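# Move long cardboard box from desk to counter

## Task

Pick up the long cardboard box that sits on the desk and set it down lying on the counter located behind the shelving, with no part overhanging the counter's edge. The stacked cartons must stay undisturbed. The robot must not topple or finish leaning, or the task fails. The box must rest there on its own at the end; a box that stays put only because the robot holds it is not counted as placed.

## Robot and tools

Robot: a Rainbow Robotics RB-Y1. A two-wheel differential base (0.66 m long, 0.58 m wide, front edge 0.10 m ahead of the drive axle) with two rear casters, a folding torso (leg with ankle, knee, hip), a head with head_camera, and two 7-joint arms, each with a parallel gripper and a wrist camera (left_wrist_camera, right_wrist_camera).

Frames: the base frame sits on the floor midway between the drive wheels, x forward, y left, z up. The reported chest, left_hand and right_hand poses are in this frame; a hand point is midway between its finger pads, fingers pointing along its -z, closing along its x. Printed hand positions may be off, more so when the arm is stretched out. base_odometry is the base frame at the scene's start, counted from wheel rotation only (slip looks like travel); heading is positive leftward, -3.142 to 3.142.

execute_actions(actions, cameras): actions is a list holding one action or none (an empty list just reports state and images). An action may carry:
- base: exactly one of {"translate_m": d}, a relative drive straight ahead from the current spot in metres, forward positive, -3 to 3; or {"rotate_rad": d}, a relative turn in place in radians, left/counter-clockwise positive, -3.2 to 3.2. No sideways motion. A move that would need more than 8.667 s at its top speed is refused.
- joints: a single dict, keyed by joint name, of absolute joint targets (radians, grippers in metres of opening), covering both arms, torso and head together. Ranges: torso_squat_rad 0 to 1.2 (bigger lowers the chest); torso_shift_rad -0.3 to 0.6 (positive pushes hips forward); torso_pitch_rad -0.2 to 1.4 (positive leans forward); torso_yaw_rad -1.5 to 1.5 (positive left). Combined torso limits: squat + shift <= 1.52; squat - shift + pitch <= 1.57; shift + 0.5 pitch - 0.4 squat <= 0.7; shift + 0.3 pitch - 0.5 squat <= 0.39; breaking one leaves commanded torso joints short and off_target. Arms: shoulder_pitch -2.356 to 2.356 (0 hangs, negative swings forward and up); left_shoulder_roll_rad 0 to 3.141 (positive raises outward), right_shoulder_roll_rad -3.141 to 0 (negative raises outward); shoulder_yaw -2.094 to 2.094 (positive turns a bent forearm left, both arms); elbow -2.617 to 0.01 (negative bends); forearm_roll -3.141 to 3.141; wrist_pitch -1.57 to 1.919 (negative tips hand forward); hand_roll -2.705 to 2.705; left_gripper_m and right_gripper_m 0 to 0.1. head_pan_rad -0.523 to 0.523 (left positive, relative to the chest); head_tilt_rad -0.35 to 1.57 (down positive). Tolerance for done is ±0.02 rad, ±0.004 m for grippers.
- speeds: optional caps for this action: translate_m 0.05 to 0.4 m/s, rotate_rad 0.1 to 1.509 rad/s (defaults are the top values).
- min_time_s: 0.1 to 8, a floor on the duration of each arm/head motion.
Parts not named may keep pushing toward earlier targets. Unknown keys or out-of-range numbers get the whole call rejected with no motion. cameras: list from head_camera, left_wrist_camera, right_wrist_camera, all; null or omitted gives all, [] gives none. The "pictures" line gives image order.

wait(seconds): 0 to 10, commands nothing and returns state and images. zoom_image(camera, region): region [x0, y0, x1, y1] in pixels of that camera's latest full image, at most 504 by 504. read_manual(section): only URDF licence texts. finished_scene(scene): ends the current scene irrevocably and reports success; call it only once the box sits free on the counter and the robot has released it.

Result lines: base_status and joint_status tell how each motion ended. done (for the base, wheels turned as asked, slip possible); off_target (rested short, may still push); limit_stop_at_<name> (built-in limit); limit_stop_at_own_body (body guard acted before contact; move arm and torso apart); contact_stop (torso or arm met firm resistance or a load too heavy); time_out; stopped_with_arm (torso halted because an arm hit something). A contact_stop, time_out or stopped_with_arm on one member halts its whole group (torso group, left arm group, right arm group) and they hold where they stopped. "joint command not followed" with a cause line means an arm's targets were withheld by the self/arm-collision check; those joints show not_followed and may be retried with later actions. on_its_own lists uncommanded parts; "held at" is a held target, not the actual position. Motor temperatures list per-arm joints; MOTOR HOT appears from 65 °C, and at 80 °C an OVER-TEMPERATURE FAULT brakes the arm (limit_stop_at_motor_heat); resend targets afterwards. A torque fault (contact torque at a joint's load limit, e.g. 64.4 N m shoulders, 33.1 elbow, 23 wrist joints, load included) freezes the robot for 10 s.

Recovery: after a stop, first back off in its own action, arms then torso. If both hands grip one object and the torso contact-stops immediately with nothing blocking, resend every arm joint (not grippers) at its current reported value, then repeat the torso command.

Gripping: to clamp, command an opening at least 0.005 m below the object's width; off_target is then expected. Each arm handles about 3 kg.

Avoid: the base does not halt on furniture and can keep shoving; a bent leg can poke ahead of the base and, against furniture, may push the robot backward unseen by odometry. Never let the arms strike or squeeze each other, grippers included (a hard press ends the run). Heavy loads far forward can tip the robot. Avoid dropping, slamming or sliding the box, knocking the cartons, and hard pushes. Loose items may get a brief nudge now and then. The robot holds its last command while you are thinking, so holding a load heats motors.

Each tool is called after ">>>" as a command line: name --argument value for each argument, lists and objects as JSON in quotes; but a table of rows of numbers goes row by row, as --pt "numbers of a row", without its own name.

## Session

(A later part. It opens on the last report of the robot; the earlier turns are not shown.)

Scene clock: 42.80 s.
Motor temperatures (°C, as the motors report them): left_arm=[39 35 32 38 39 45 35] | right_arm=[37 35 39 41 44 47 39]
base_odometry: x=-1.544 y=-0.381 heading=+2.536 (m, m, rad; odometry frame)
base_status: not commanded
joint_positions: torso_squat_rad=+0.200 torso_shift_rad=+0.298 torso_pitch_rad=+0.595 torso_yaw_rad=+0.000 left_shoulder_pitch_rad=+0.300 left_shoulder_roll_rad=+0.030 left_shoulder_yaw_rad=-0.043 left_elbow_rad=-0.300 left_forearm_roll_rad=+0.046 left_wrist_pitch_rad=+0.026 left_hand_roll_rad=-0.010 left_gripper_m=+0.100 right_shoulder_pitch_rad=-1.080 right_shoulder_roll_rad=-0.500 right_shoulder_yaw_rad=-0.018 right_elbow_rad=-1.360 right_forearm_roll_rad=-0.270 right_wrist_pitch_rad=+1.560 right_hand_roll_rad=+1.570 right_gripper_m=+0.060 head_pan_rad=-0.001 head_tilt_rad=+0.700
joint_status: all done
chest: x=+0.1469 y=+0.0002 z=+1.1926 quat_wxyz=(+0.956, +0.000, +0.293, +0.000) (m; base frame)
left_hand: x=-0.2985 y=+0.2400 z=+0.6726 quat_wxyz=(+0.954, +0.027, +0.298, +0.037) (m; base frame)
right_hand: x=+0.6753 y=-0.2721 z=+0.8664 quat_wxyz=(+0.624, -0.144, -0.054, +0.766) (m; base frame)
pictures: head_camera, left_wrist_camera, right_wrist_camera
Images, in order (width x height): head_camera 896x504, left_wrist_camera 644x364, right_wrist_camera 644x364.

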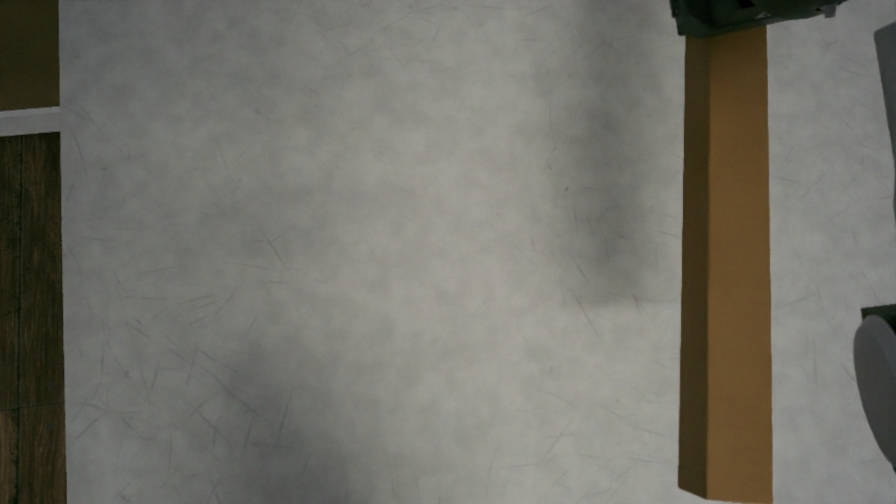

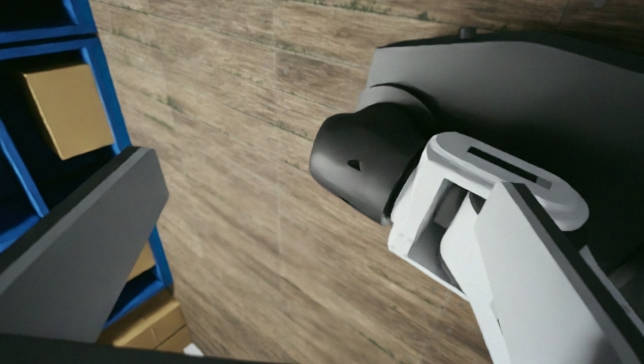

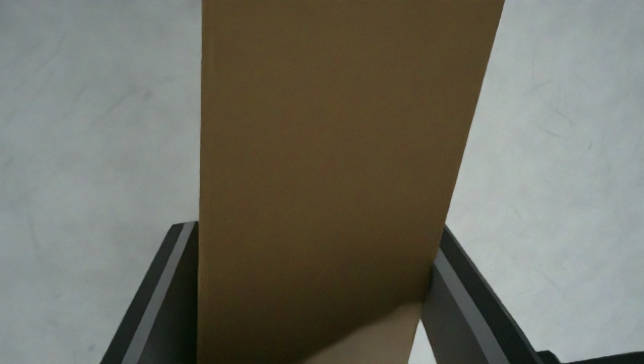

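>>> execute_actions --actions '[{"base":{"translate_m":-0.4},"joints":{"torso_shift_rad":0.0,"torso_pitch_rad":0.25,"head_tilt_rad":0.2,"left_shoulder_pitch_rad":0}}]'

>>> execute_actions --actions '[{"base":{"rotate_rad":2.22},"speeds":{"rotate_rad":0.8}}]' --cameras '["head_camera"]'

Scene clock: 45.83 s.
Motor temperatures (°C, as the motors report them): left_arm=[39 35 32 38 39 45 35] | right_arm=[37 35 39 41 44 47 39]
base_odometry: x=-1.215 y=-0.608 heading=+2.536 (m, m, rad; odometry frame)
base_status: done
joint_positions: torso_squat_rad=+0.200 torso_shift_rad=+0.000 torso_pitch_rad=+0.250 torso_yaw_rad=+0.000 left_shoulder_pitch_rad=+0.000 left_shoulder_roll_rad=+0.030 left_shoulder_yaw_rad=-0.043 left_elbow_rad=-0.300 left_forearm_roll_rad=+0.046 left_wrist_pitch_rad=+0.026 left_hand_roll_rad=-0.010 left_gripper_m=+0.100 right_shoulder_pitch_rad=-1.080 right_shoulder_roll_rad=-0.500 right_shoulder_yaw_rad=-0.018 right_elbow_rad=-1.360 right_forearm_roll_rad=-0.270 right_wrist_pitch_rad=+1.560 right_hand_roll_rad=+1.570 right_gripper_m=+0.060 head_pan_rad=-0.001 head_tilt_rad=+0.200
joint_status: all done
chest: x=-0.1515 y=+0.0002 z=+1.2664 quat_wxyz=(+0.992, +0.000, +0.125, +0.000) (m; base frame)
left_hand: x=-0.1827 y=+0.2367 z=+0.5812 quat_wxyz=(+1.000, +0.008, -0.012, -0.007) (m; base frame)
right_hand: x=+0.4561 y=-0.2719 z=+1.1380 quat_wxyz=(+0.605, -0.273, -0.160, +0.731) (m; base frame)
pictures: head_camera, left_wrist_camera, right_wrist_camera
Images, in order (width x height): head_camera 896x504, left_wrist_camera 644x364, right_wrist_camera 644x364.

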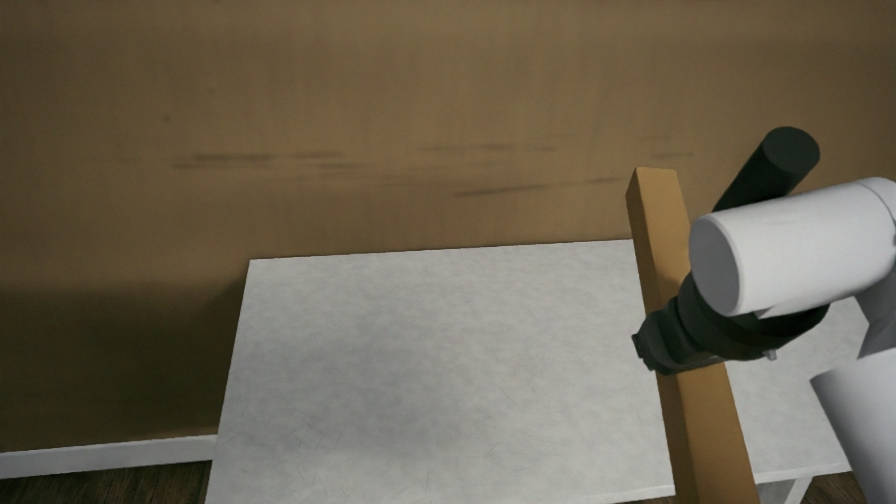

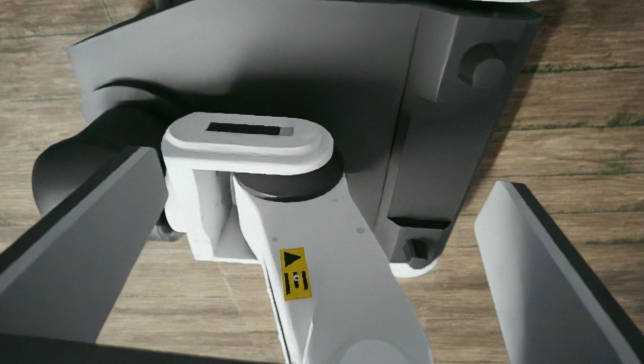

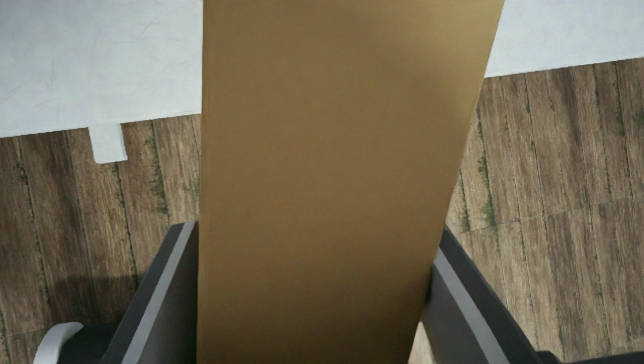

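Scene clock: 50.53 s.
Motor temperatures (°C, as the motors report them): left_arm=[39 35 32 38 39 45 35] | right_arm=[37 35 39 41 44 47 39]
base_odometry: x=-1.215 y=-0.608 heading=-1.527 (m, m, rad; odometry frame)
base_status: done
joint_positions: torso_squat_rad=+0.200 torso_shift_rad=+0.000 torso_pitch_rad=+0.250 torso_yaw_rad=+0.000 left_shoulder_pitch_rad=+0.000 left_shoulder_roll_rad=+0.030 left_shoulder_yaw_rad=-0.043 left_elbow_rad=-0.300 left_forearm_roll_rad=+0.046 left_wrist_pitch_rad=+0.026 left_hand_roll_rad=-0.010 left_gripper_m=+0.100 right_shoulder_pitch_rad=-1.080 right_shoulder_roll_rad=-0.500 right_shoulder_yaw_rad=-0.018 right_elbow_rad=-1.360 right_forearm_roll_rad=-0.270 right_wrist_pitch_rad=+1.560 right_hand_roll_rad=+1.570 right_gripper_m=+0.060 head_pan_rad=-0.001 head_tilt_rad=+0.200
joint_status: not commanded
chest: x=-0.1515 y=+0.0002 z=+1.2664 quat_wxyz=(+0.992, +0.000, +0.125, +0.000) (m; base frame)
left_hand: x=-0.1827 y=+0.2367 z=+0.5813 quat_wxyz=(+1.000, +0.008, -0.012, -0.007) (m; base frame)
right_hand: x=+0.4561 y=-0.2719 z=+1.1379 quat_wxyz=(+0.605, -0.273, -0.160, +0.731) (m; base frame)
pictures: head_camera
Images, in order (width x height): head_camera 896x504.

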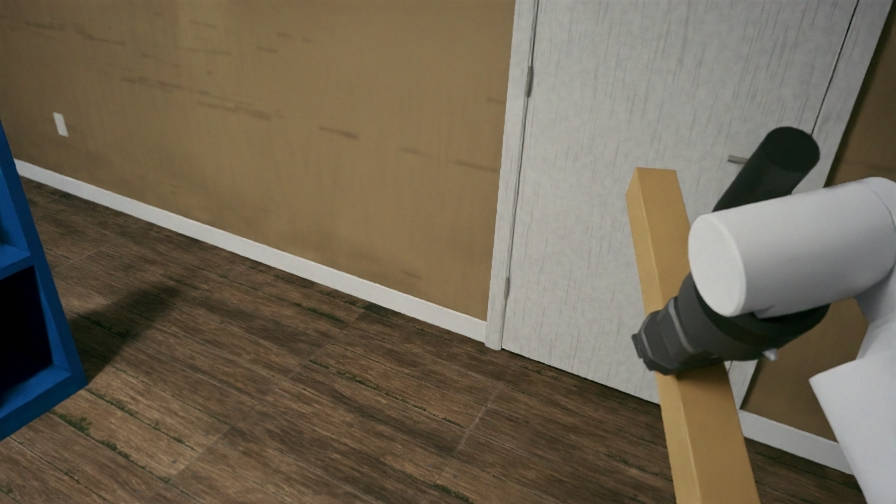

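>>> execute_actions --actions '[{"base":{"translate_m":1.55}}]' --cameras '[]'

>>> execute_actions --actions '[{"base":{"rotate_rad":1.05},"speeds":{"rotate_rad":0.8}}]' --cameras '["head_camera"]'

Scene clock: 64.67 s.
Motor temperatures (°C, as the motors report them): left_arm=[39 34 32 38 39 45 35] | right_arm=[38 38 39 41 55 58 39]
TORQUE FAULT: right_wrist_pitch_rad reached its load limit. The robot stopped for 10 seconds, dropped its targets and accepts commands again. The stop added 8.9 s to the call and to motion_time.
base_odometry: x=-1.153 y=-2.025 heading=-1.525 (m, m, rad; odometry frame)
base_status: translate_m torque_fault (by the wheels' count: +1.418 of +1.550)
joint_positions: torso_squat_rad=+0.201 torso_shift_rad=-0.003 torso_pitch_rad=+0.246 torso_yaw_rad=+0.000 left_shoulder_pitch_rad=+0.000 left_shoulder_roll_rad=+0.030 left_shoulder_yaw_rad=-0.043 left_elbow_rad=-0.300 left_forearm_roll_rad=+0.046 left_wrist_pitch_rad=+0.026 left_hand_roll_rad=-0.010 left_gripper_m=+0.100 right_shoulder_pitch_rad=-1.074 right_shoulder_roll_rad=-0.482 right_shoulder_yaw_rad=-0.009 right_elbow_rad=-1.362 right_forearm_roll_rad=-0.409 right_wrist_pitch_rad=+1.601 right_hand_roll_rad=+1.571 right_gripper_m=+0.055 head_pan_rad=-0.001 head_tilt_rad=+0.200
joint_status: not commanded
on_its_own: right_forearm_roll_rad is held at -0.292, not at your -0.270, since a torque_fault; right_gripper_m moved -0.005 toward your old target +0.030
chest: x=-0.1546 y=+0.0014 z=+1.2666 quat_wxyz=(+0.992, -0.001, +0.123, +0.000) (m; base frame)
left_hand: x=-0.1827 y=+0.2369 z=+0.5810 quat_wxyz=(+1.000, +0.008, -0.014, -0.007) (m; base frame)
right_hand: x=+0.4384 y=-0.2313 z=+1.1238 quat_wxyz=(+0.592, -0.204, -0.187, +0.757) (m; base frame)
pictures: none
No camera images: the call's "cameras" was empty. Leave "cameras" out to get every camera's image.

not run: a stop came earlier in this reply.

>>> execute_actions --actions '[{"base":{"translate_m":-0.15}}]'

Scene clock: 74.73 s.
Motor temperatures (°C, as the motors report them): left_arm=[39 34 32 38 39 45 35] | right_arm=[38 39 39 41 57 59 39]
TORQUE FAULT: right_wrist_pitch_rad reached its load limit. The robot stopped for 10 seconds, dropped its targets and accepts commands again. The robot was already stopped when this call's commands were due to start, so it ran none of them. The stop added 9.1 s to the call and to motion_time.
base_odometry: x=-1.153 y=-2.025 heading=-1.525 (m, m, rad; odometry frame)
base_status: translate_m not_run
joint_positions: torso_squat_rad=+0.200 torso_shift_rad=-0.002 torso_pitch_rad=+0.247 torso_yaw_rad=+0.000 left_shoulder_pitch_rad=+0.000 left_shoulder_roll_rad=+0.030 left_shoulder_yaw_rad=-0.043 left_elbow_rad=-0.300 left_forearm_roll_rad=+0.046 left_wrist_pitch_rad=+0.026 left_hand_roll_rad=-0.010 left_gripper_m=+0.100 right_shoulder_pitch_rad=-1.073 right_shoulder_roll_rad=-0.474 right_shoulder_yaw_rad=-0.006 right_elbow_rad=-1.363 right_forearm_roll_rad=-0.414 right_wrist_pitch_rad=+1.604 right_hand_roll_rad=+1.571 right_gripper_m=+0.053 head_pan_rad=-0.001 head_tilt_rad=+0.200
joint_status: not commanded
on_its_own: right_forearm_roll_rad is held at -0.409, not at your -0.270, since a torque_fault; right_wrist_pitch_rad is held at +1.601, not at your +1.560, since a torque_fault
chest: x=-0.1534 y=+0.0011 z=+1.2665 quat_wxyz=(+0.992, -0.001, +0.123, +0.000) (m; base frame)
left_hand: x=-0.1828 y=+0.2368 z=+0.5811 quat_wxyz=(+1.000, +0.008, -0.013, -0.007) (m; base frame)
right_hand: x=+0.4376 y=-0.2259 z=+1.1199 quat_wxyz=(+0.590, -0.198, -0.188, +0.760) (m; base frame)
pictures: head_camera, left_wrist_camera, right_wrist_camera
Images, in order (width x height): head_camera 896x504, left_wrist_camera 644x364, right_wrist_camera 644x364.

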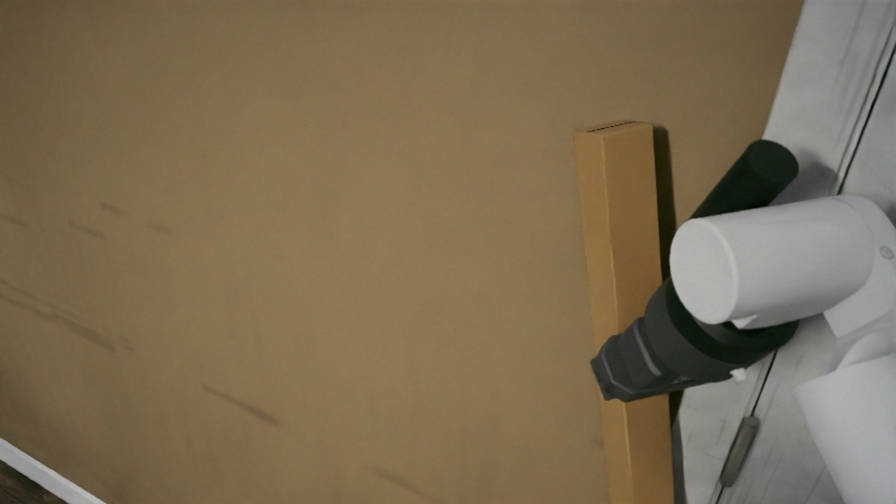

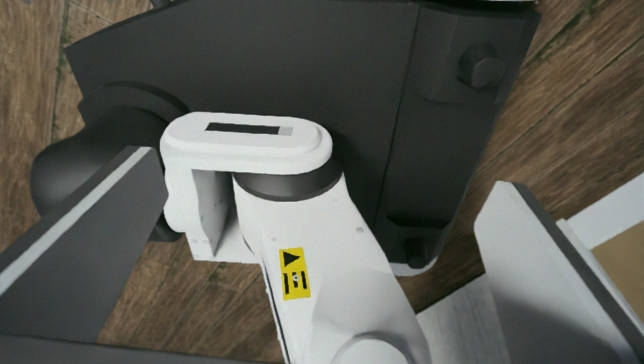

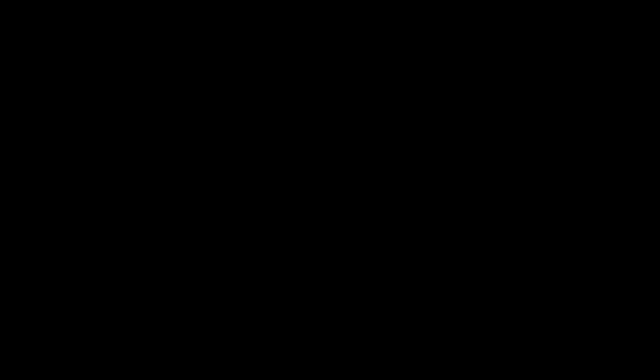

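>>> execute_actions --actions '[{"base":{"translate_m":-0.45}}]'

Scene clock: 77.57 s.
Motor temperatures (°C, as the motors report them): left_arm=[39 34 32 38 39 45 35] | right_arm=[38 38 39 41 56 58 39]
base_odometry: x=-1.173 y=-1.576 heading=-1.527 (m, m, rad; odometry frame)
base_status: done
joint_positions: torso_squat_rad=+0.200 torso_shift_rad=+0.000 torso_pitch_rad=+0.250 torso_yaw_rad=+0.000 left_shoulder_pitch_rad=+0.000 left_shoulder_roll_rad=+0.030 left_shoulder_yaw_rad=-0.043 left_elbow_rad=-0.300 left_forearm_roll_rad=+0.046 left_wrist_pitch_rad=+0.026 left_hand_roll_rad=-0.010 left_gripper_m=+0.100 right_shoulder_pitch_rad=-1.074 right_shoulder_roll_rad=-0.482 right_shoulder_yaw_rad=-0.009 right_elbow_rad=-1.362 right_forearm_roll_rad=-0.409 right_wrist_pitch_rad=+1.601 right_hand_roll_rad=+1.571 right_gripper_m=+0.052 head_pan_rad=-0.001 head_tilt_rad=+0.200
joint_status: not commanded
on_its_own: right_forearm_roll_rad is held at -0.409, not at your -0.270, since a torque_fault; right_wrist_pitch_rad is held at +1.601, not at your +1.560, since a torque_fault
chest: x=-0.1515 y=+0.0002 z=+1.2664 quat_wxyz=(+0.992, +0.000, +0.125, +0.000) (m; base frame)
left_hand: x=-0.1827 y=+0.2367 z=+0.5812 quat_wxyz=(+1.000, +0.008, -0.012, -0.007) (m; base frame)
right_hand: x=+0.4408 y=-0.2323 z=+1.1208 quat_wxyz=(+0.593, -0.202, -0.187, +0.757) (m; base frame)
pictures: head_camera, left_wrist_camera, right_wrist_camera
Images, in order (width x height): head_camera 896x504, left_wrist_camera 644x364, right_wrist_camera 644x364.

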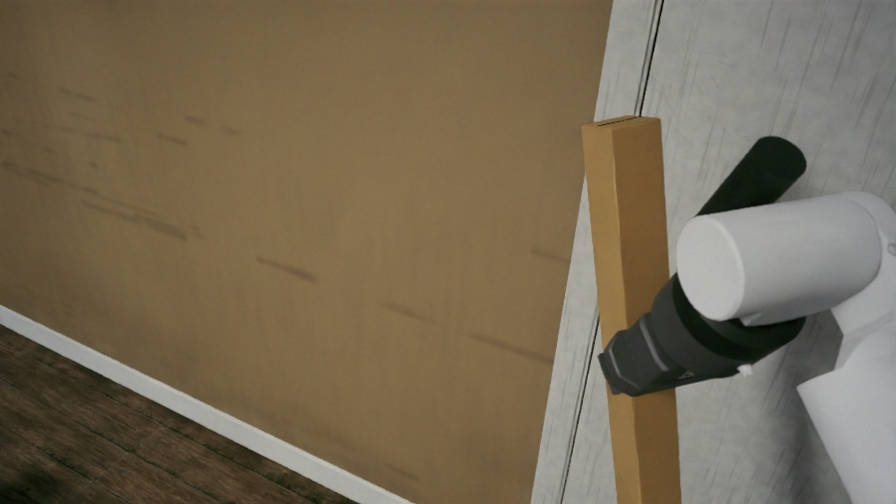

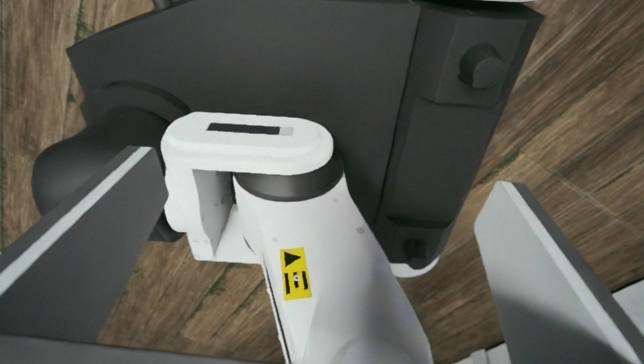

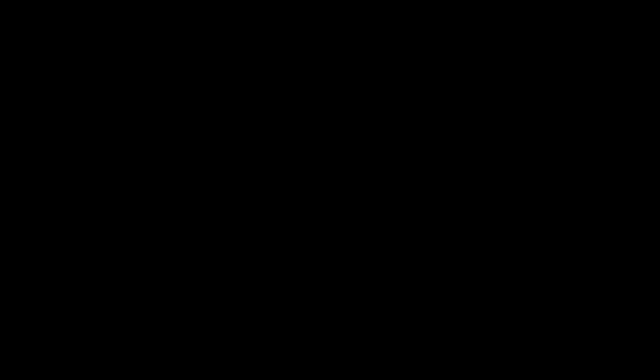

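>>> execute_actions --actions '[{"base":{"rotate_rad":1.1},"speeds":{"rotate_rad":0.6},"joints":{"head_tilt_rad":0.35}}]'

Scene clock: 81.03 s.
Motor temperatures (°C, as the motors report them): left_arm=[39 34 32 38 39 45 35] | right_arm=[38 38 39 41 55 57 39]
base_odometry: x=-1.173 y=-1.576 heading=-0.427 (m, m, rad; odometry frame)
base_status: done
joint_positions: torso_squat_rad=+0.200 torso_shift_rad=+0.000 torso_pitch_rad=+0.250 torso_yaw_rad=+0.000 left_shoulder_pitch_rad=+0.000 left_shoulder_roll_rad=+0.030 left_shoulder_yaw_rad=-0.043 left_elbow_rad=-0.300 left_forearm_roll_rad=+0.046 left_wrist_pitch_rad=+0.026 left_hand_roll_rad=-0.010 left_gripper_m=+0.100 right_shoulder_pitch_rad=-1.074 right_shoulder_roll_rad=-0.482 right_shoulder_yaw_rad=-0.009 right_elbow_rad=-1.362 right_forearm_roll_rad=-0.409 right_wrist_pitch_rad=+1.601 right_hand_roll_rad=+1.571 right_gripper_m=+0.052 head_pan_rad=-0.001 head_tilt_rad=+0.350
joint_status: all done
on_its_own: right_forearm_roll_rad is held at -0.409, not at your -0.270, since a torque_fault; right_wrist_pitch_rad is held at +1.601, not at your +1.560, since a torque_fault
chest: x=-0.1515 y=+0.0002 z=+1.2664 quat_wxyz=(+0.992, +0.000, +0.125, +0.000) (m; base frame)
left_hand: x=-0.1826 y=+0.2367 z=+0.5813 quat_wxyz=(+1.000, +0.008, -0.012, -0.007) (m; base frame)
right_hand: x=+0.4408 y=-0.2324 z=+1.1208 quat_wxyz=(+0.593, -0.202, -0.187, +0.757) (m; base frame)
pictures: head_camera, left_wrist_camera, right_wrist_camera
Images, in order (width x height): head_camera 896x504, left_wrist_camera 644x364, right_wrist_camera 644x364.

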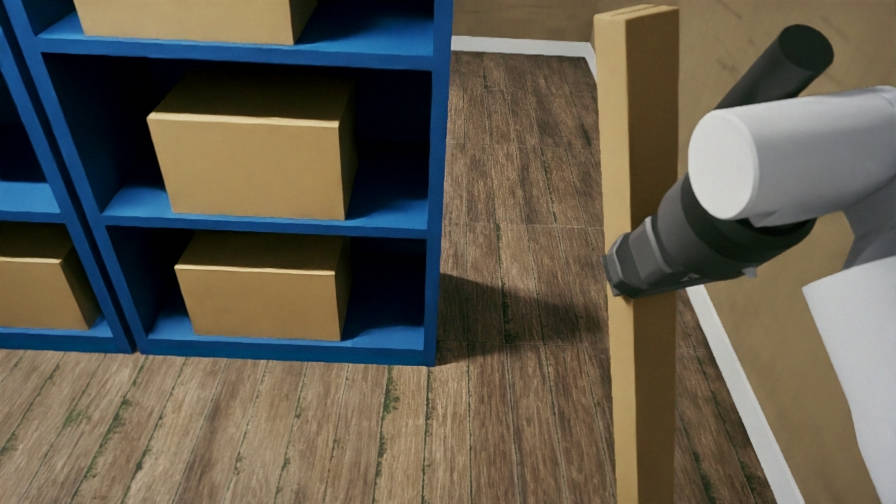

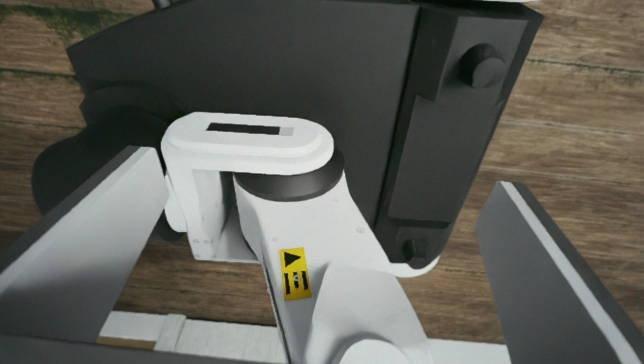

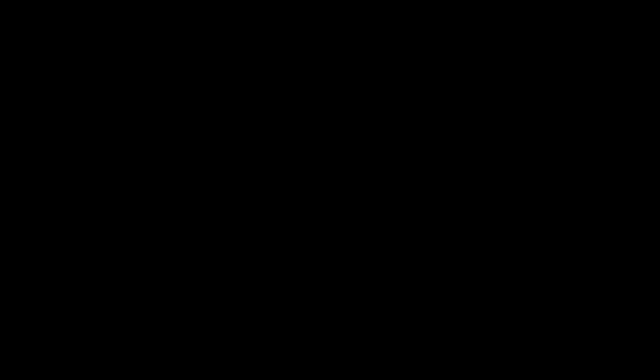

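>>> execute_actions --actions '[{"base":{"rotate_rad":-0.5},"speeds":{"rotate_rad":0.6}}]' --cameras '[]'

>>> execute_actions --actions '[{"base":{"translate_m":0.75},"speeds":{"translate_m":0.25}}]' --cameras '[]'

>>> execute_actions --actions '[{"base":{"rotate_rad":0.5},"speeds":{"rotate_rad":0.6}}]' --cameras '["head_camera"]'

Scene clock: 83.60 s.
Motor temperatures (°C, as the motors report them): left_arm=[39 34 32 38 39 45 35] | right_arm=[38 38 39 41 54 57 39]
base_odometry: x=-1.173 y=-1.576 heading=-0.926 (m, m, rad; odometry frame)
base_status: done
joint_positions: torso_squat_rad=+0.200 torso_shift_rad=+0.000 torso_pitch_rad=+0.250 torso_yaw_rad=+0.000 left_shoulder_pitch_rad=+0.000 left_shoulder_roll_rad=+0.030 left_shoulder_yaw_rad=-0.043 left_elbow_rad=-0.300 left_forearm_roll_rad=+0.046 left_wrist_pitch_rad=+0.026 left_hand_roll_rad=-0.010 left_gripper_m=+0.100 right_shoulder_pitch_rad=-1.074 right_shoulder_roll_rad=-0.482 right_shoulder_yaw_rad=-0.009 right_elbow_rad=-1.362 right_forearm_roll_rad=-0.409 right_wrist_pitch_rad=+1.601 right_hand_roll_rad=+1.571 right_gripper_m=+0.052 head_pan_rad=-0.001 head_tilt_rad=+0.350
joint_status: not commanded
on_its_own: right_forearm_roll_rad is held at -0.409, not at your -0.270, since a torque_fault; right_wrist_pitch_rad is held at +1.601, not at your +1.560, since a torque_fault
chest: x=-0.1515 y=+0.0002 z=+1.2664 quat_wxyz=(+0.992, +0.000, +0.125, +0.000) (m; base frame)
left_hand: x=-0.1826 y=+0.2367 z=+0.5813 quat_wxyz=(+1.000, +0.008, -0.012, -0.007) (m; base frame)
right_hand: x=+0.4408 y=-0.2324 z=+1.1208 quat_wxyz=(+0.593, -0.202, -0.187, +0.757) (m; base frame)
pictures: none
No camera images: the call's "cameras" was empty. Leave "cameras" out to get every camera's image.

Scene clock: 87.57 s.
Motor temperatures (°C, as the motors report them): left_arm=[39 34 32 38 39 45 35] | right_arm=[38 38 39 41 52 56 39]
base_odometry: x=-0.722 y=-2.175 heading=-0.926 (m, m, rad; odometry frame)
base_status: done
joint_positions: torso_squat_rad=+0.200 torso_shift_rad=+0.000 torso_pitch_rad=+0.250 torso_yaw_rad=+0.000 left_shoulder_pitch_rad=+0.000 left_shoulder_roll_rad=+0.030 left_shoulder_yaw_rad=-0.043 left_elbow_rad=-0.300 left_forearm_roll_rad=+0.046 left_wrist_pitch_rad=+0.026 left_hand_roll_rad=-0.010 left_gripper_m=+0.100 right_shoulder_pitch_rad=-1.074 right_shoulder_roll_rad=-0.482 right_shoulder_yaw_rad=-0.009 right_elbow_rad=-1.362 right_forearm_roll_rad=-0.409 right_wrist_pitch_rad=+1.601 right_hand_roll_rad=+1.571 right_gripper_m=+0.052 head_pan_rad=-0.001 head_tilt_rad=+0.350
joint_status: not commanded
on_its_own: right_forearm_roll_rad is held at -0.409, not at your -0.270, since a torque_fault; right_wrist_pitch_rad is held at +1.601, not at your +1.560, since a torque_fault
chest: x=-0.1514 y=+0.0002 z=+1.2664 quat_wxyz=(+0.992, +0.000, +0.125, +0.000) (m; base frame)
left_hand: x=-0.1825 y=+0.2367 z=+0.5812 quat_wxyz=(+1.000, +0.008, -0.012, -0.007) (m; base frame)
right_hand: x=+0.4408 y=-0.2324 z=+1.1207 quat_wxyz=(+0.593, -0.202, -0.186, +0.757) (m; base frame)
pictures: none
No camera images: the call's "cameras" was empty. Leave "cameras" out to get every camera's image.

Scene clock: 89.90 s.
Motor temperatures (°C, as the motors report them): left_arm=[39 34 32 38 39 45 35] | right_arm=[38 38 39 41 51 55 39]
base_odometry: x=-0.722 y=-2.175 heading=-0.426 (m, m, rad; odometry frame)
base_status: done
joint_positions: torso_squat_rad=+0.200 torso_shift_rad=+0.000 torso_pitch_rad=+0.250 torso_yaw_rad=+0.000 left_shoulder_pitch_rad=+0.000 left_shoulder_roll_rad=+0.030 left_shoulder_yaw_rad=-0.043 left_elbow_rad=-0.300 left_forearm_roll_rad=+0.046 left_wrist_pitch_rad=+0.026 left_hand_roll_rad=-0.010 left_gripper_m=+0.100 right_shoulder_pitch_rad=-1.074 right_shoulder_roll_rad=-0.482 right_shoulder_yaw_rad=-0.009 right_elbow_rad=-1.362 right_forearm_roll_rad=-0.409 right_wrist_pitch_rad=+1.601 right_hand_roll_rad=+1.571 right_gripper_m=+0.052 head_pan_rad=-0.001 head_tilt_rad=+0.350
joint_status: not commanded
on_its_own: right_forearm_roll_rad is held at -0.409, not at your -0.270, since a torque_fault; right_wrist_pitch_rad is held at +1.601, not at your +1.560, since a torque_fault
chest: x=-0.1514 y=+0.0001 z=+1.2664 quat_wxyz=(+0.992, +0.000, +0.125, +0.000) (m; base frame)
left_hand: x=-0.1825 y=+0.2367 z=+0.5813 quat_wxyz=(+1.000, +0.008, -0.012, -0.007) (m; base frame)
right_hand: x=+0.4408 y=-0.2324 z=+1.1207 quat_wxyz=(+0.593, -0.202, -0.186, +0.757) (m; base frame)
pictures: head_camera
Images, in order (width x height): head_camera 896x504.

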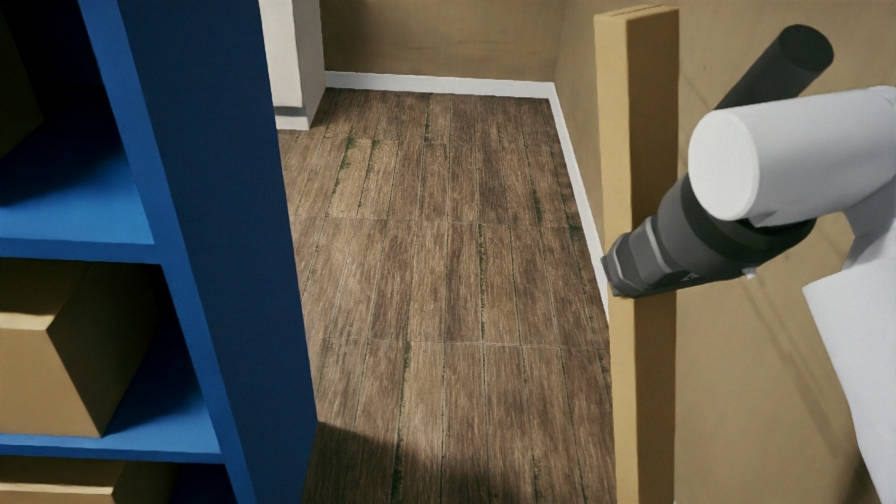

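>>> execute_actions --actions '[{"base":{"translate_m":0.55},"speeds":{"translate_m":0.2},"joints":{"head_tilt_rad":0.6,"head_pan_rad":0.3}}]'

Scene clock: 96.37 s.
Motor temperatures (°C, as the motors report them): left_arm=[39 34 32 38 39 45 35] | right_arm=[38 37 39 41 50 54 39]
base_odometry: x=-0.222 y=-2.401 heading=-0.423 (m, m, rad; odometry frame)
base_status: translate_m time_out (by the wheels' count: +0.549 of +0.550)
joint_positions: torso_squat_rad=+0.200 torso_shift_rad=+0.000 torso_pitch_rad=+0.250 torso_yaw_rad=+0.000 left_shoulder_pitch_rad=+0.000 left_shoulder_roll_rad=+0.030 left_shoulder_yaw_rad=-0.043 left_elbow_rad=-0.300 left_forearm_roll_rad=+0.046 left_wrist_pitch_rad=+0.026 left_hand_roll_rad=-0.010 left_gripper_m=+0.100 right_shoulder_pitch_rad=-1.074 right_shoulder_roll_rad=-0.482 right_shoulder_yaw_rad=-0.009 right_elbow_rad=-1.362 right_forearm_roll_rad=-0.409 right_wrist_pitch_rad=+1.601 right_hand_roll_rad=+1.571 right_gripper_m=+0.052 head_pan_rad=+0.300 head_tilt_rad=+0.600
joint_status: all done
on_its_own: right_forearm_roll_rad is held at -0.409, not at your -0.270, since a torque_fault; right_wrist_pitch_rad is held at +1.601, not at your +1.560, since a torque_fault
chest: x=-0.1514 y=+0.0001 z=+1.2664 quat_wxyz=(+0.992, +0.000, +0.125, +0.000) (m; base frame)
left_hand: x=-0.1826 y=+0.2367 z=+0.5813 quat_wxyz=(+1.000, +0.008, -0.012, -0.007) (m; base frame)
right_hand: x=+0.4409 y=-0.2326 z=+1.1207 quat_wxyz=(+0.593, -0.202, -0.186, +0.757) (m; base frame)
pictures: head_camera, left_wrist_camera, right_wrist_camera
Images, in order (width x height): head_camera 896x504, left_wrist_camera 644x364, right_wrist_camera 644x364.

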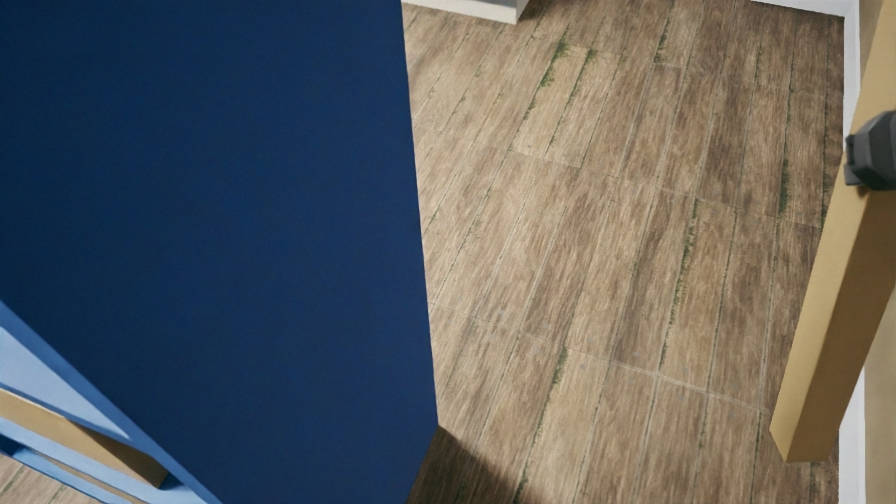

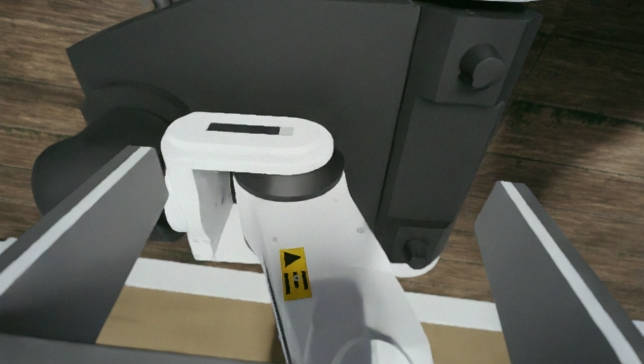

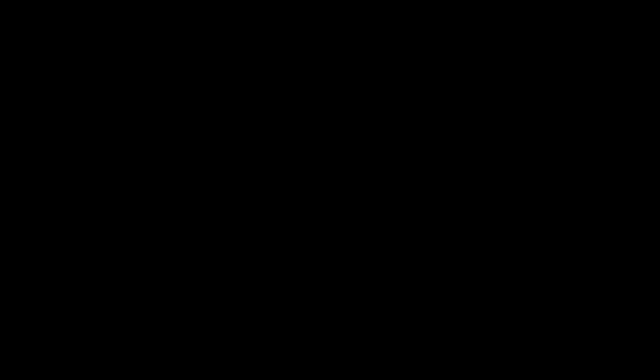

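>>> execute_actions --actions '[{"base":{"translate_m":0.6},"speeds":{"translate_m":0.25},"joints":{"head_tilt_rad":0.3,"head_pan_rad":0.5}}]' --cameras '["head_camera","left_wrist_camera"]'

Scene clock: 99.90 s.
Motor temperatures (°C, as the motors report them): left_arm=[39 34 32 38 39 45 35] | right_arm=[38 37 39 41 49 53 39]
base_odometry: x=+0.325 y=-2.647 heading=-0.425 (m, m, rad; odometry frame)
base_status: done
joint_positions: torso_squat_rad=+0.200 torso_shift_rad=+0.000 torso_pitch_rad=+0.250 torso_yaw_rad=-0.003 left_shoulder_pitch_rad=+0.000 left_shoulder_roll_rad=+0.030 left_shoulder_yaw_rad=-0.043 left_elbow_rad=-0.300 left_forearm_roll_rad=+0.046 left_wrist_pitch_rad=+0.026 left_hand_roll_rad=-0.010 left_gripper_m=+0.100 right_shoulder_pitch_rad=-1.070 right_shoulder_roll_rad=-0.493 right_shoulder_yaw_rad=-0.018 right_elbow_rad=-1.359 right_forearm_roll_rad=-0.410 right_wrist_pitch_rad=+1.601 right_hand_roll_rad=+1.571 right_gripper_m=+0.052 head_pan_rad=+0.500 head_tilt_rad=+0.300
joint_status: all done
on_its_own: right_forearm_roll_rad is held at -0.409, not at your -0.270, since a torque_fault; right_wrist_pitch_rad is held at +1.601, not at your +1.560, since a torque_fault
chest: x=-0.1516 y=-0.0031 z=+1.2664 quat_wxyz=(+0.992, +0.002, +0.125, -0.001) (m; base frame)
left_hand: x=-0.1819 y=+0.2365 z=+0.5823 quat_wxyz=(+1.000, +0.010, -0.012, -0.008) (m; base frame)
right_hand: x=+0.4401 y=-0.2449 z=+1.1200 quat_wxyz=(+0.600, -0.202, -0.186, +0.752) (m; base frame)
pictures: head_camera, left_wrist_camera
Images, in order (width x height): head_camera 896x504, left_wrist_camera 644x364.

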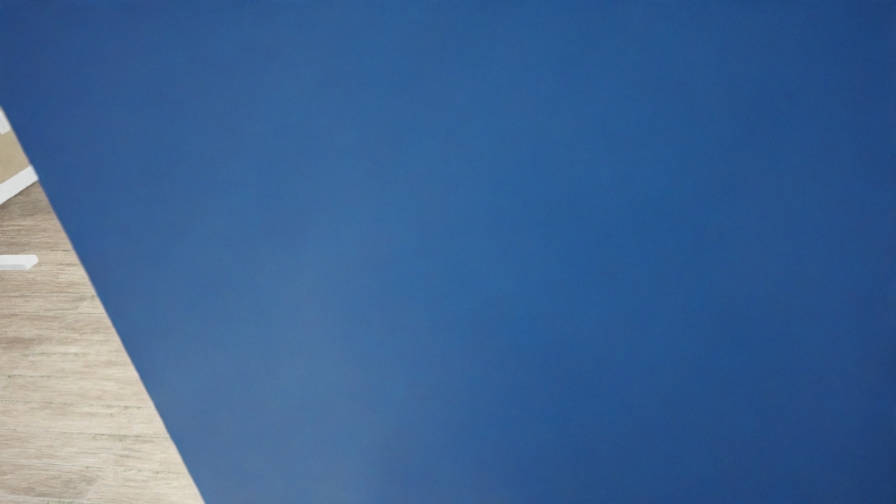

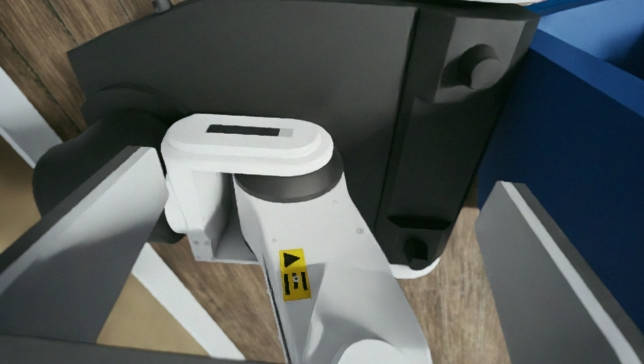

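>>> execute_actions --actions '[{"base":{"translate_m":-0.25},"speeds":{"translate_m":0.1},"joints":{"head_tilt_rad":0.7,"head_pan_rad":0}}]'

Scene clock: 110.30 s.
Motor temperatures (°C, as the motors report them): left_arm=[39 34 32 38 39 45 35] | right_arm=[38 39 41 44 48 52 39]
TORQUE FAULT: right_shoulder_roll_rad reached its load limit. The robot stopped for 10 seconds, dropped its targets and accepts commands again. The stop added 9.3 s to the call and to motion_time.
base_odometry: x=+0.306 y=-2.639 heading=-0.427 (m, m, rad; odometry frame)
base_status: translate_m torque_fault (by the wheels' count: -0.020 of -0.250)
joint_positions: torso_squat_rad=+0.200 torso_shift_rad=+0.001 torso_pitch_rad=+0.252 torso_yaw_rad=-0.003 left_shoulder_pitch_rad=+0.000 left_shoulder_roll_rad=+0.031 left_shoulder_yaw_rad=-0.043 left_elbow_rad=-0.300 left_forearm_roll_rad=+0.046 left_wrist_pitch_rad=+0.026 left_hand_roll_rad=-0.010 left_gripper_m=+0.100 right_shoulder_pitch_rad=-1.072 right_shoulder_roll_rad=-0.511 right_shoulder_yaw_rad=-0.033 right_elbow_rad=-1.351 right_forearm_roll_rad=-0.412 right_wrist_pitch_rad=+1.601 right_hand_roll_rad=+1.571 right_gripper_m=+0.052 head_pan_rad=+0.137 head_tilt_rad=+0.664
joint_status: head_pan_rad torque_fault (moved -0.363 of -0.500); head_tilt_rad torque_fault (moved +0.364 of +0.400)
on_its_own: right_forearm_roll_rad is held at -0.410, not at your -0.270, since a torque_fault; right_wrist_pitch_rad is held at +1.601, not at your +1.560, since a torque_fault; head_pan_rad is held at +0.137, not at your +0.000, since a torque_fault; head_tilt_rad is held at +0.664, not at your +0.700, since a torque_fault
chest: x=-0.1499 y=-0.0037 z=+1.2662 quat_wxyz=(+0.992, +0.003, +0.126, -0.001) (m; base frame)
left_hand: x=-0.1817 y=+0.2367 z=+0.5824 quat_wxyz=(+1.000, +0.011, -0.011, -0.009) (m; base frame)
right_hand: x=+0.4428 y=-0.2583 z=+1.1224 quat_wxyz=(+0.608, -0.204, -0.185, +0.744) (m; base frame)
pictures: head_camera, left_wrist_camera, right_wrist_camera
Images, in order (width x height): head_camera 896x504, left_wrist_camera 644x364, right_wrist_camera 644x364.

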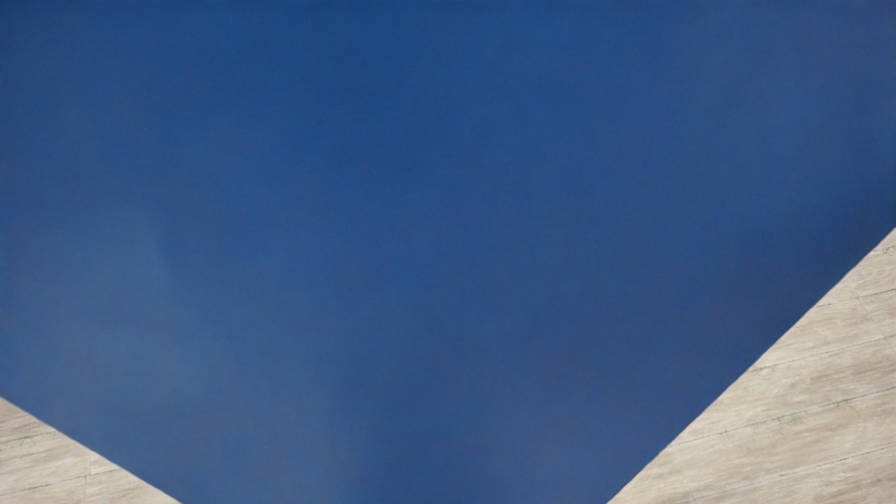

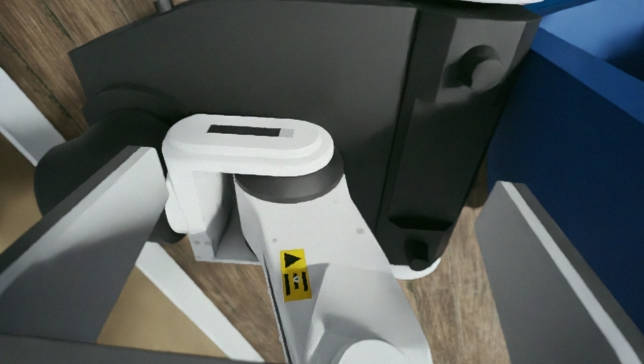

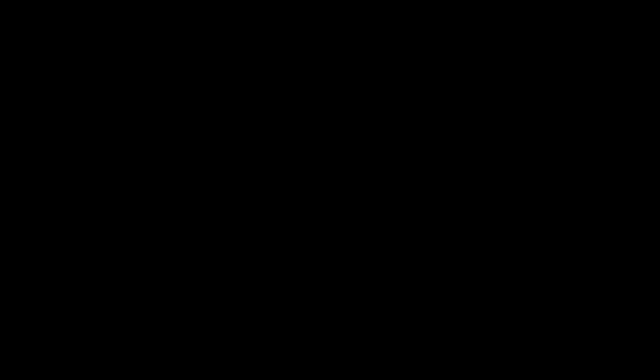

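>>> execute_actions --actions '[{"base":{"rotate_rad":-0.4},"speeds":{"rotate_rad":0.25}}]'

Scene clock: 120.67 s.
Motor temperatures (°C, as the motors report them): left_arm=[39 34 32 38 39 45 35] | right_arm=[38 39 41 46 47 51 39]
TORQUE FAULT: right_shoulder_roll_rad reached its load limit. The robot stopped for 10 seconds, dropped its targets and accepts commands again. The stop added 9.4 s to the call and to motion_time.
base_odometry: x=+0.306 y=-2.638 heading=-0.450 (m, m, rad; odometry frame)
base_status: rotate_rad torque_fault (by the wheels' count: -0.023 of -0.400)
joint_positions: torso_squat_rad=+0.200 torso_shift_rad=+0.002 torso_pitch_rad=+0.253 torso_yaw_rad=-0.002 left_shoulder_pitch_rad=+0.000 left_shoulder_roll_rad=+0.031 left_shoulder_yaw_rad=-0.043 left_elbow_rad=-0.300 left_forearm_roll_rad=+0.046 left_wrist_pitch_rad=+0.026 left_hand_roll_rad=-0.010 left_gripper_m=+0.100 right_shoulder_pitch_rad=-1.073 right_shoulder_roll_rad=-0.522 right_shoulder_yaw_rad=-0.042 right_elbow_rad=-1.344 right_forearm_roll_rad=-0.413 right_wrist_pitch_rad=+1.602 right_hand_roll_rad=+1.571 right_gripper_m=+0.052 head_pan_rad=+0.137 head_tilt_rad=+0.664
joint_status: not commanded
on_its_own: right_forearm_roll_rad is held at -0.412, not at your -0.270, since a torque_fault; right_wrist_pitch_rad is held at +1.602, not at your +1.560, since a torque_fault; head_pan_rad is held at +0.137, not at your +0.000, since a torque_fault; head_tilt_rad is held at +0.664, not at your +0.700, since a torque_fault
chest: x=-0.1495 y=-0.0027 z=+1.2662 quat_wxyz=(+0.992, +0.002, +0.126, -0.001) (m; base frame)
left_hand: x=-0.1819 y=+0.2366 z=+0.5821 quat_wxyz=(+1.000, +0.010, -0.010, -0.008) (m; base frame)
right_hand: x=+0.4440 y=-0.2653 z=+1.1244 quat_wxyz=(+0.614, -0.205, -0.183, +0.740) (m; base frame)
pictures: head_camera, left_wrist_camera, right_wrist_camera
Images, in order (width x height): head_camera 896x504, left_wrist_camera 644x364, right_wrist_camera 644x364.

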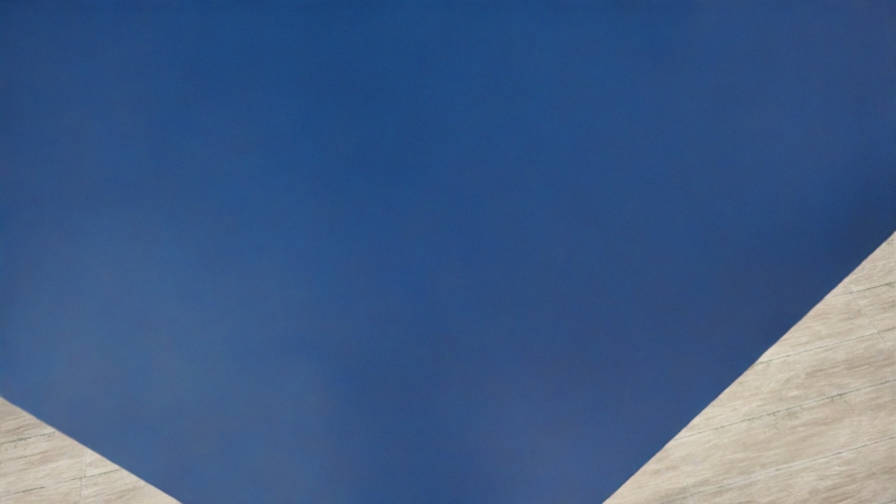

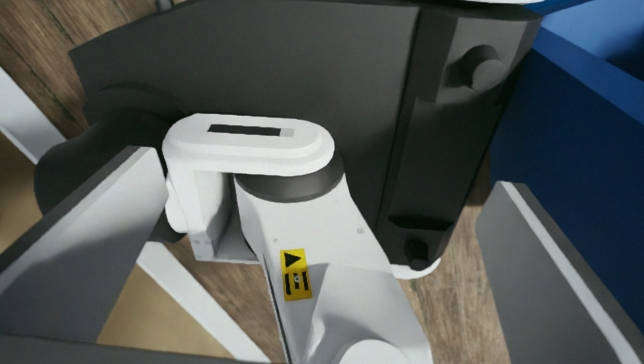

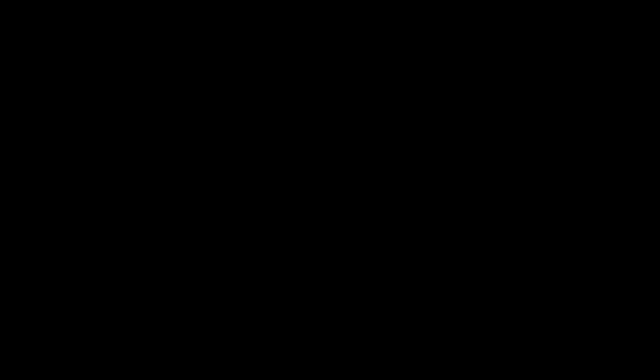

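>>> execute_actions --actions '[{"joints":{"right_shoulder_roll_rad":-0.75,"head_pan_rad":-0.5,"head_tilt_rad":0.4},"min_time_s":1}]'

Scene clock: 122.00 s.
Motor temperatures (°C, as the motors report them): left_arm=[39 34 32 38 39 45 35] | right_arm=[38 39 41 46 47 51 39]
base_odometry: x=+0.306 y=-2.638 heading=-0.450 (m, m, rad; odometry frame)
base_status: not commanded
joint_positions: torso_squat_rad=+0.200 torso_shift_rad=+0.000 torso_pitch_rad=+0.250 torso_yaw_rad=+0.000 left_shoulder_pitch_rad=+0.000 left_shoulder_roll_rad=+0.031 left_shoulder_yaw_rad=-0.043 left_elbow_rad=-0.300 left_forearm_roll_rad=+0.046 left_wrist_pitch_rad=+0.026 left_hand_roll_rad=-0.010 left_gripper_m=+0.100 right_shoulder_pitch_rad=-1.073 right_shoulder_roll_rad=-0.750 right_shoulder_yaw_rad=-0.033 right_elbow_rad=-1.350 right_forearm_roll_rad=-0.412 right_wrist_pitch_rad=+1.602 right_hand_roll_rad=+1.571 right_gripper_m=+0.052 head_pan_rad=-0.500 head_tilt_rad=+0.400
joint_status: all done
on_its_own: right_forearm_roll_rad is held at -0.412, not at your -0.270, since a torque_fault; right_wrist_pitch_rad is held at +1.602, not at your +1.560, since a torque_fault
chest: x=-0.1514 y=+0.0001 z=+1.2663 quat_wxyz=(+0.992, +0.000, +0.125, +0.000) (m; base frame)
left_hand: x=-0.1826 y=+0.2368 z=+0.5813 quat_wxyz=(+1.000, +0.008, -0.012, -0.007) (m; base frame)
right_hand: x=+0.4406 y=-0.3778 z=+1.1821 quat_wxyz=(+0.640, -0.294, -0.129, +0.698) (m; base frame)
pictures: head_camera, left_wrist_camera, right_wrist_camera
Images, in order (width x height): head_camera 896x504, left_wrist_camera 644x364, right_wrist_camera 644x364.

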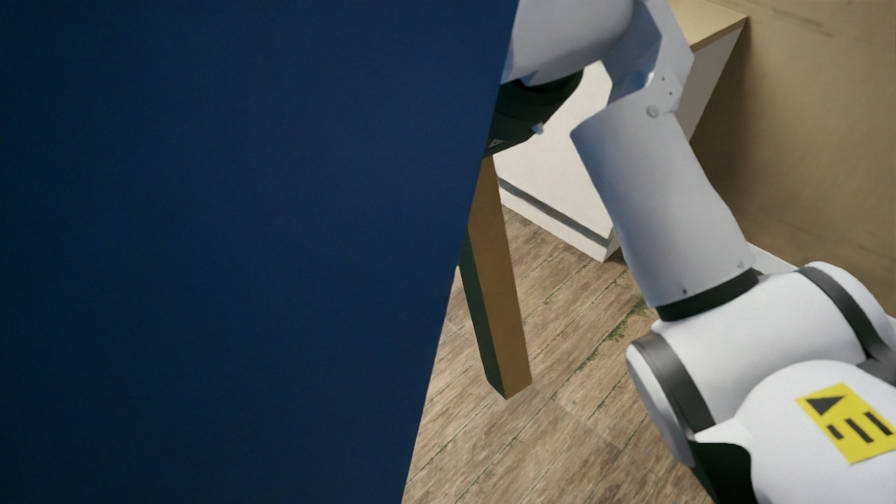

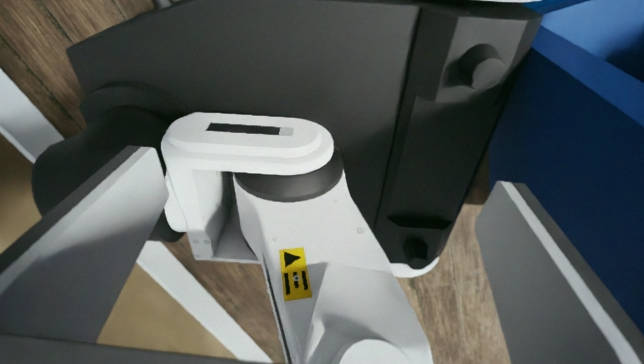

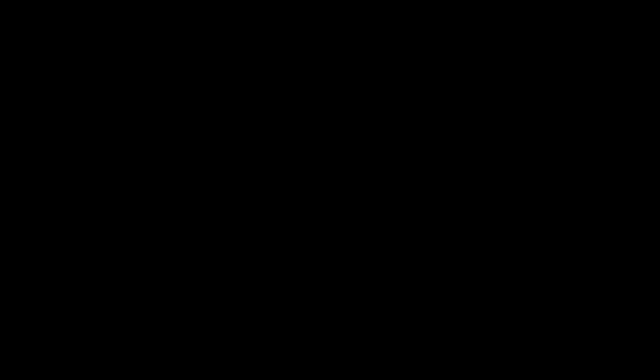

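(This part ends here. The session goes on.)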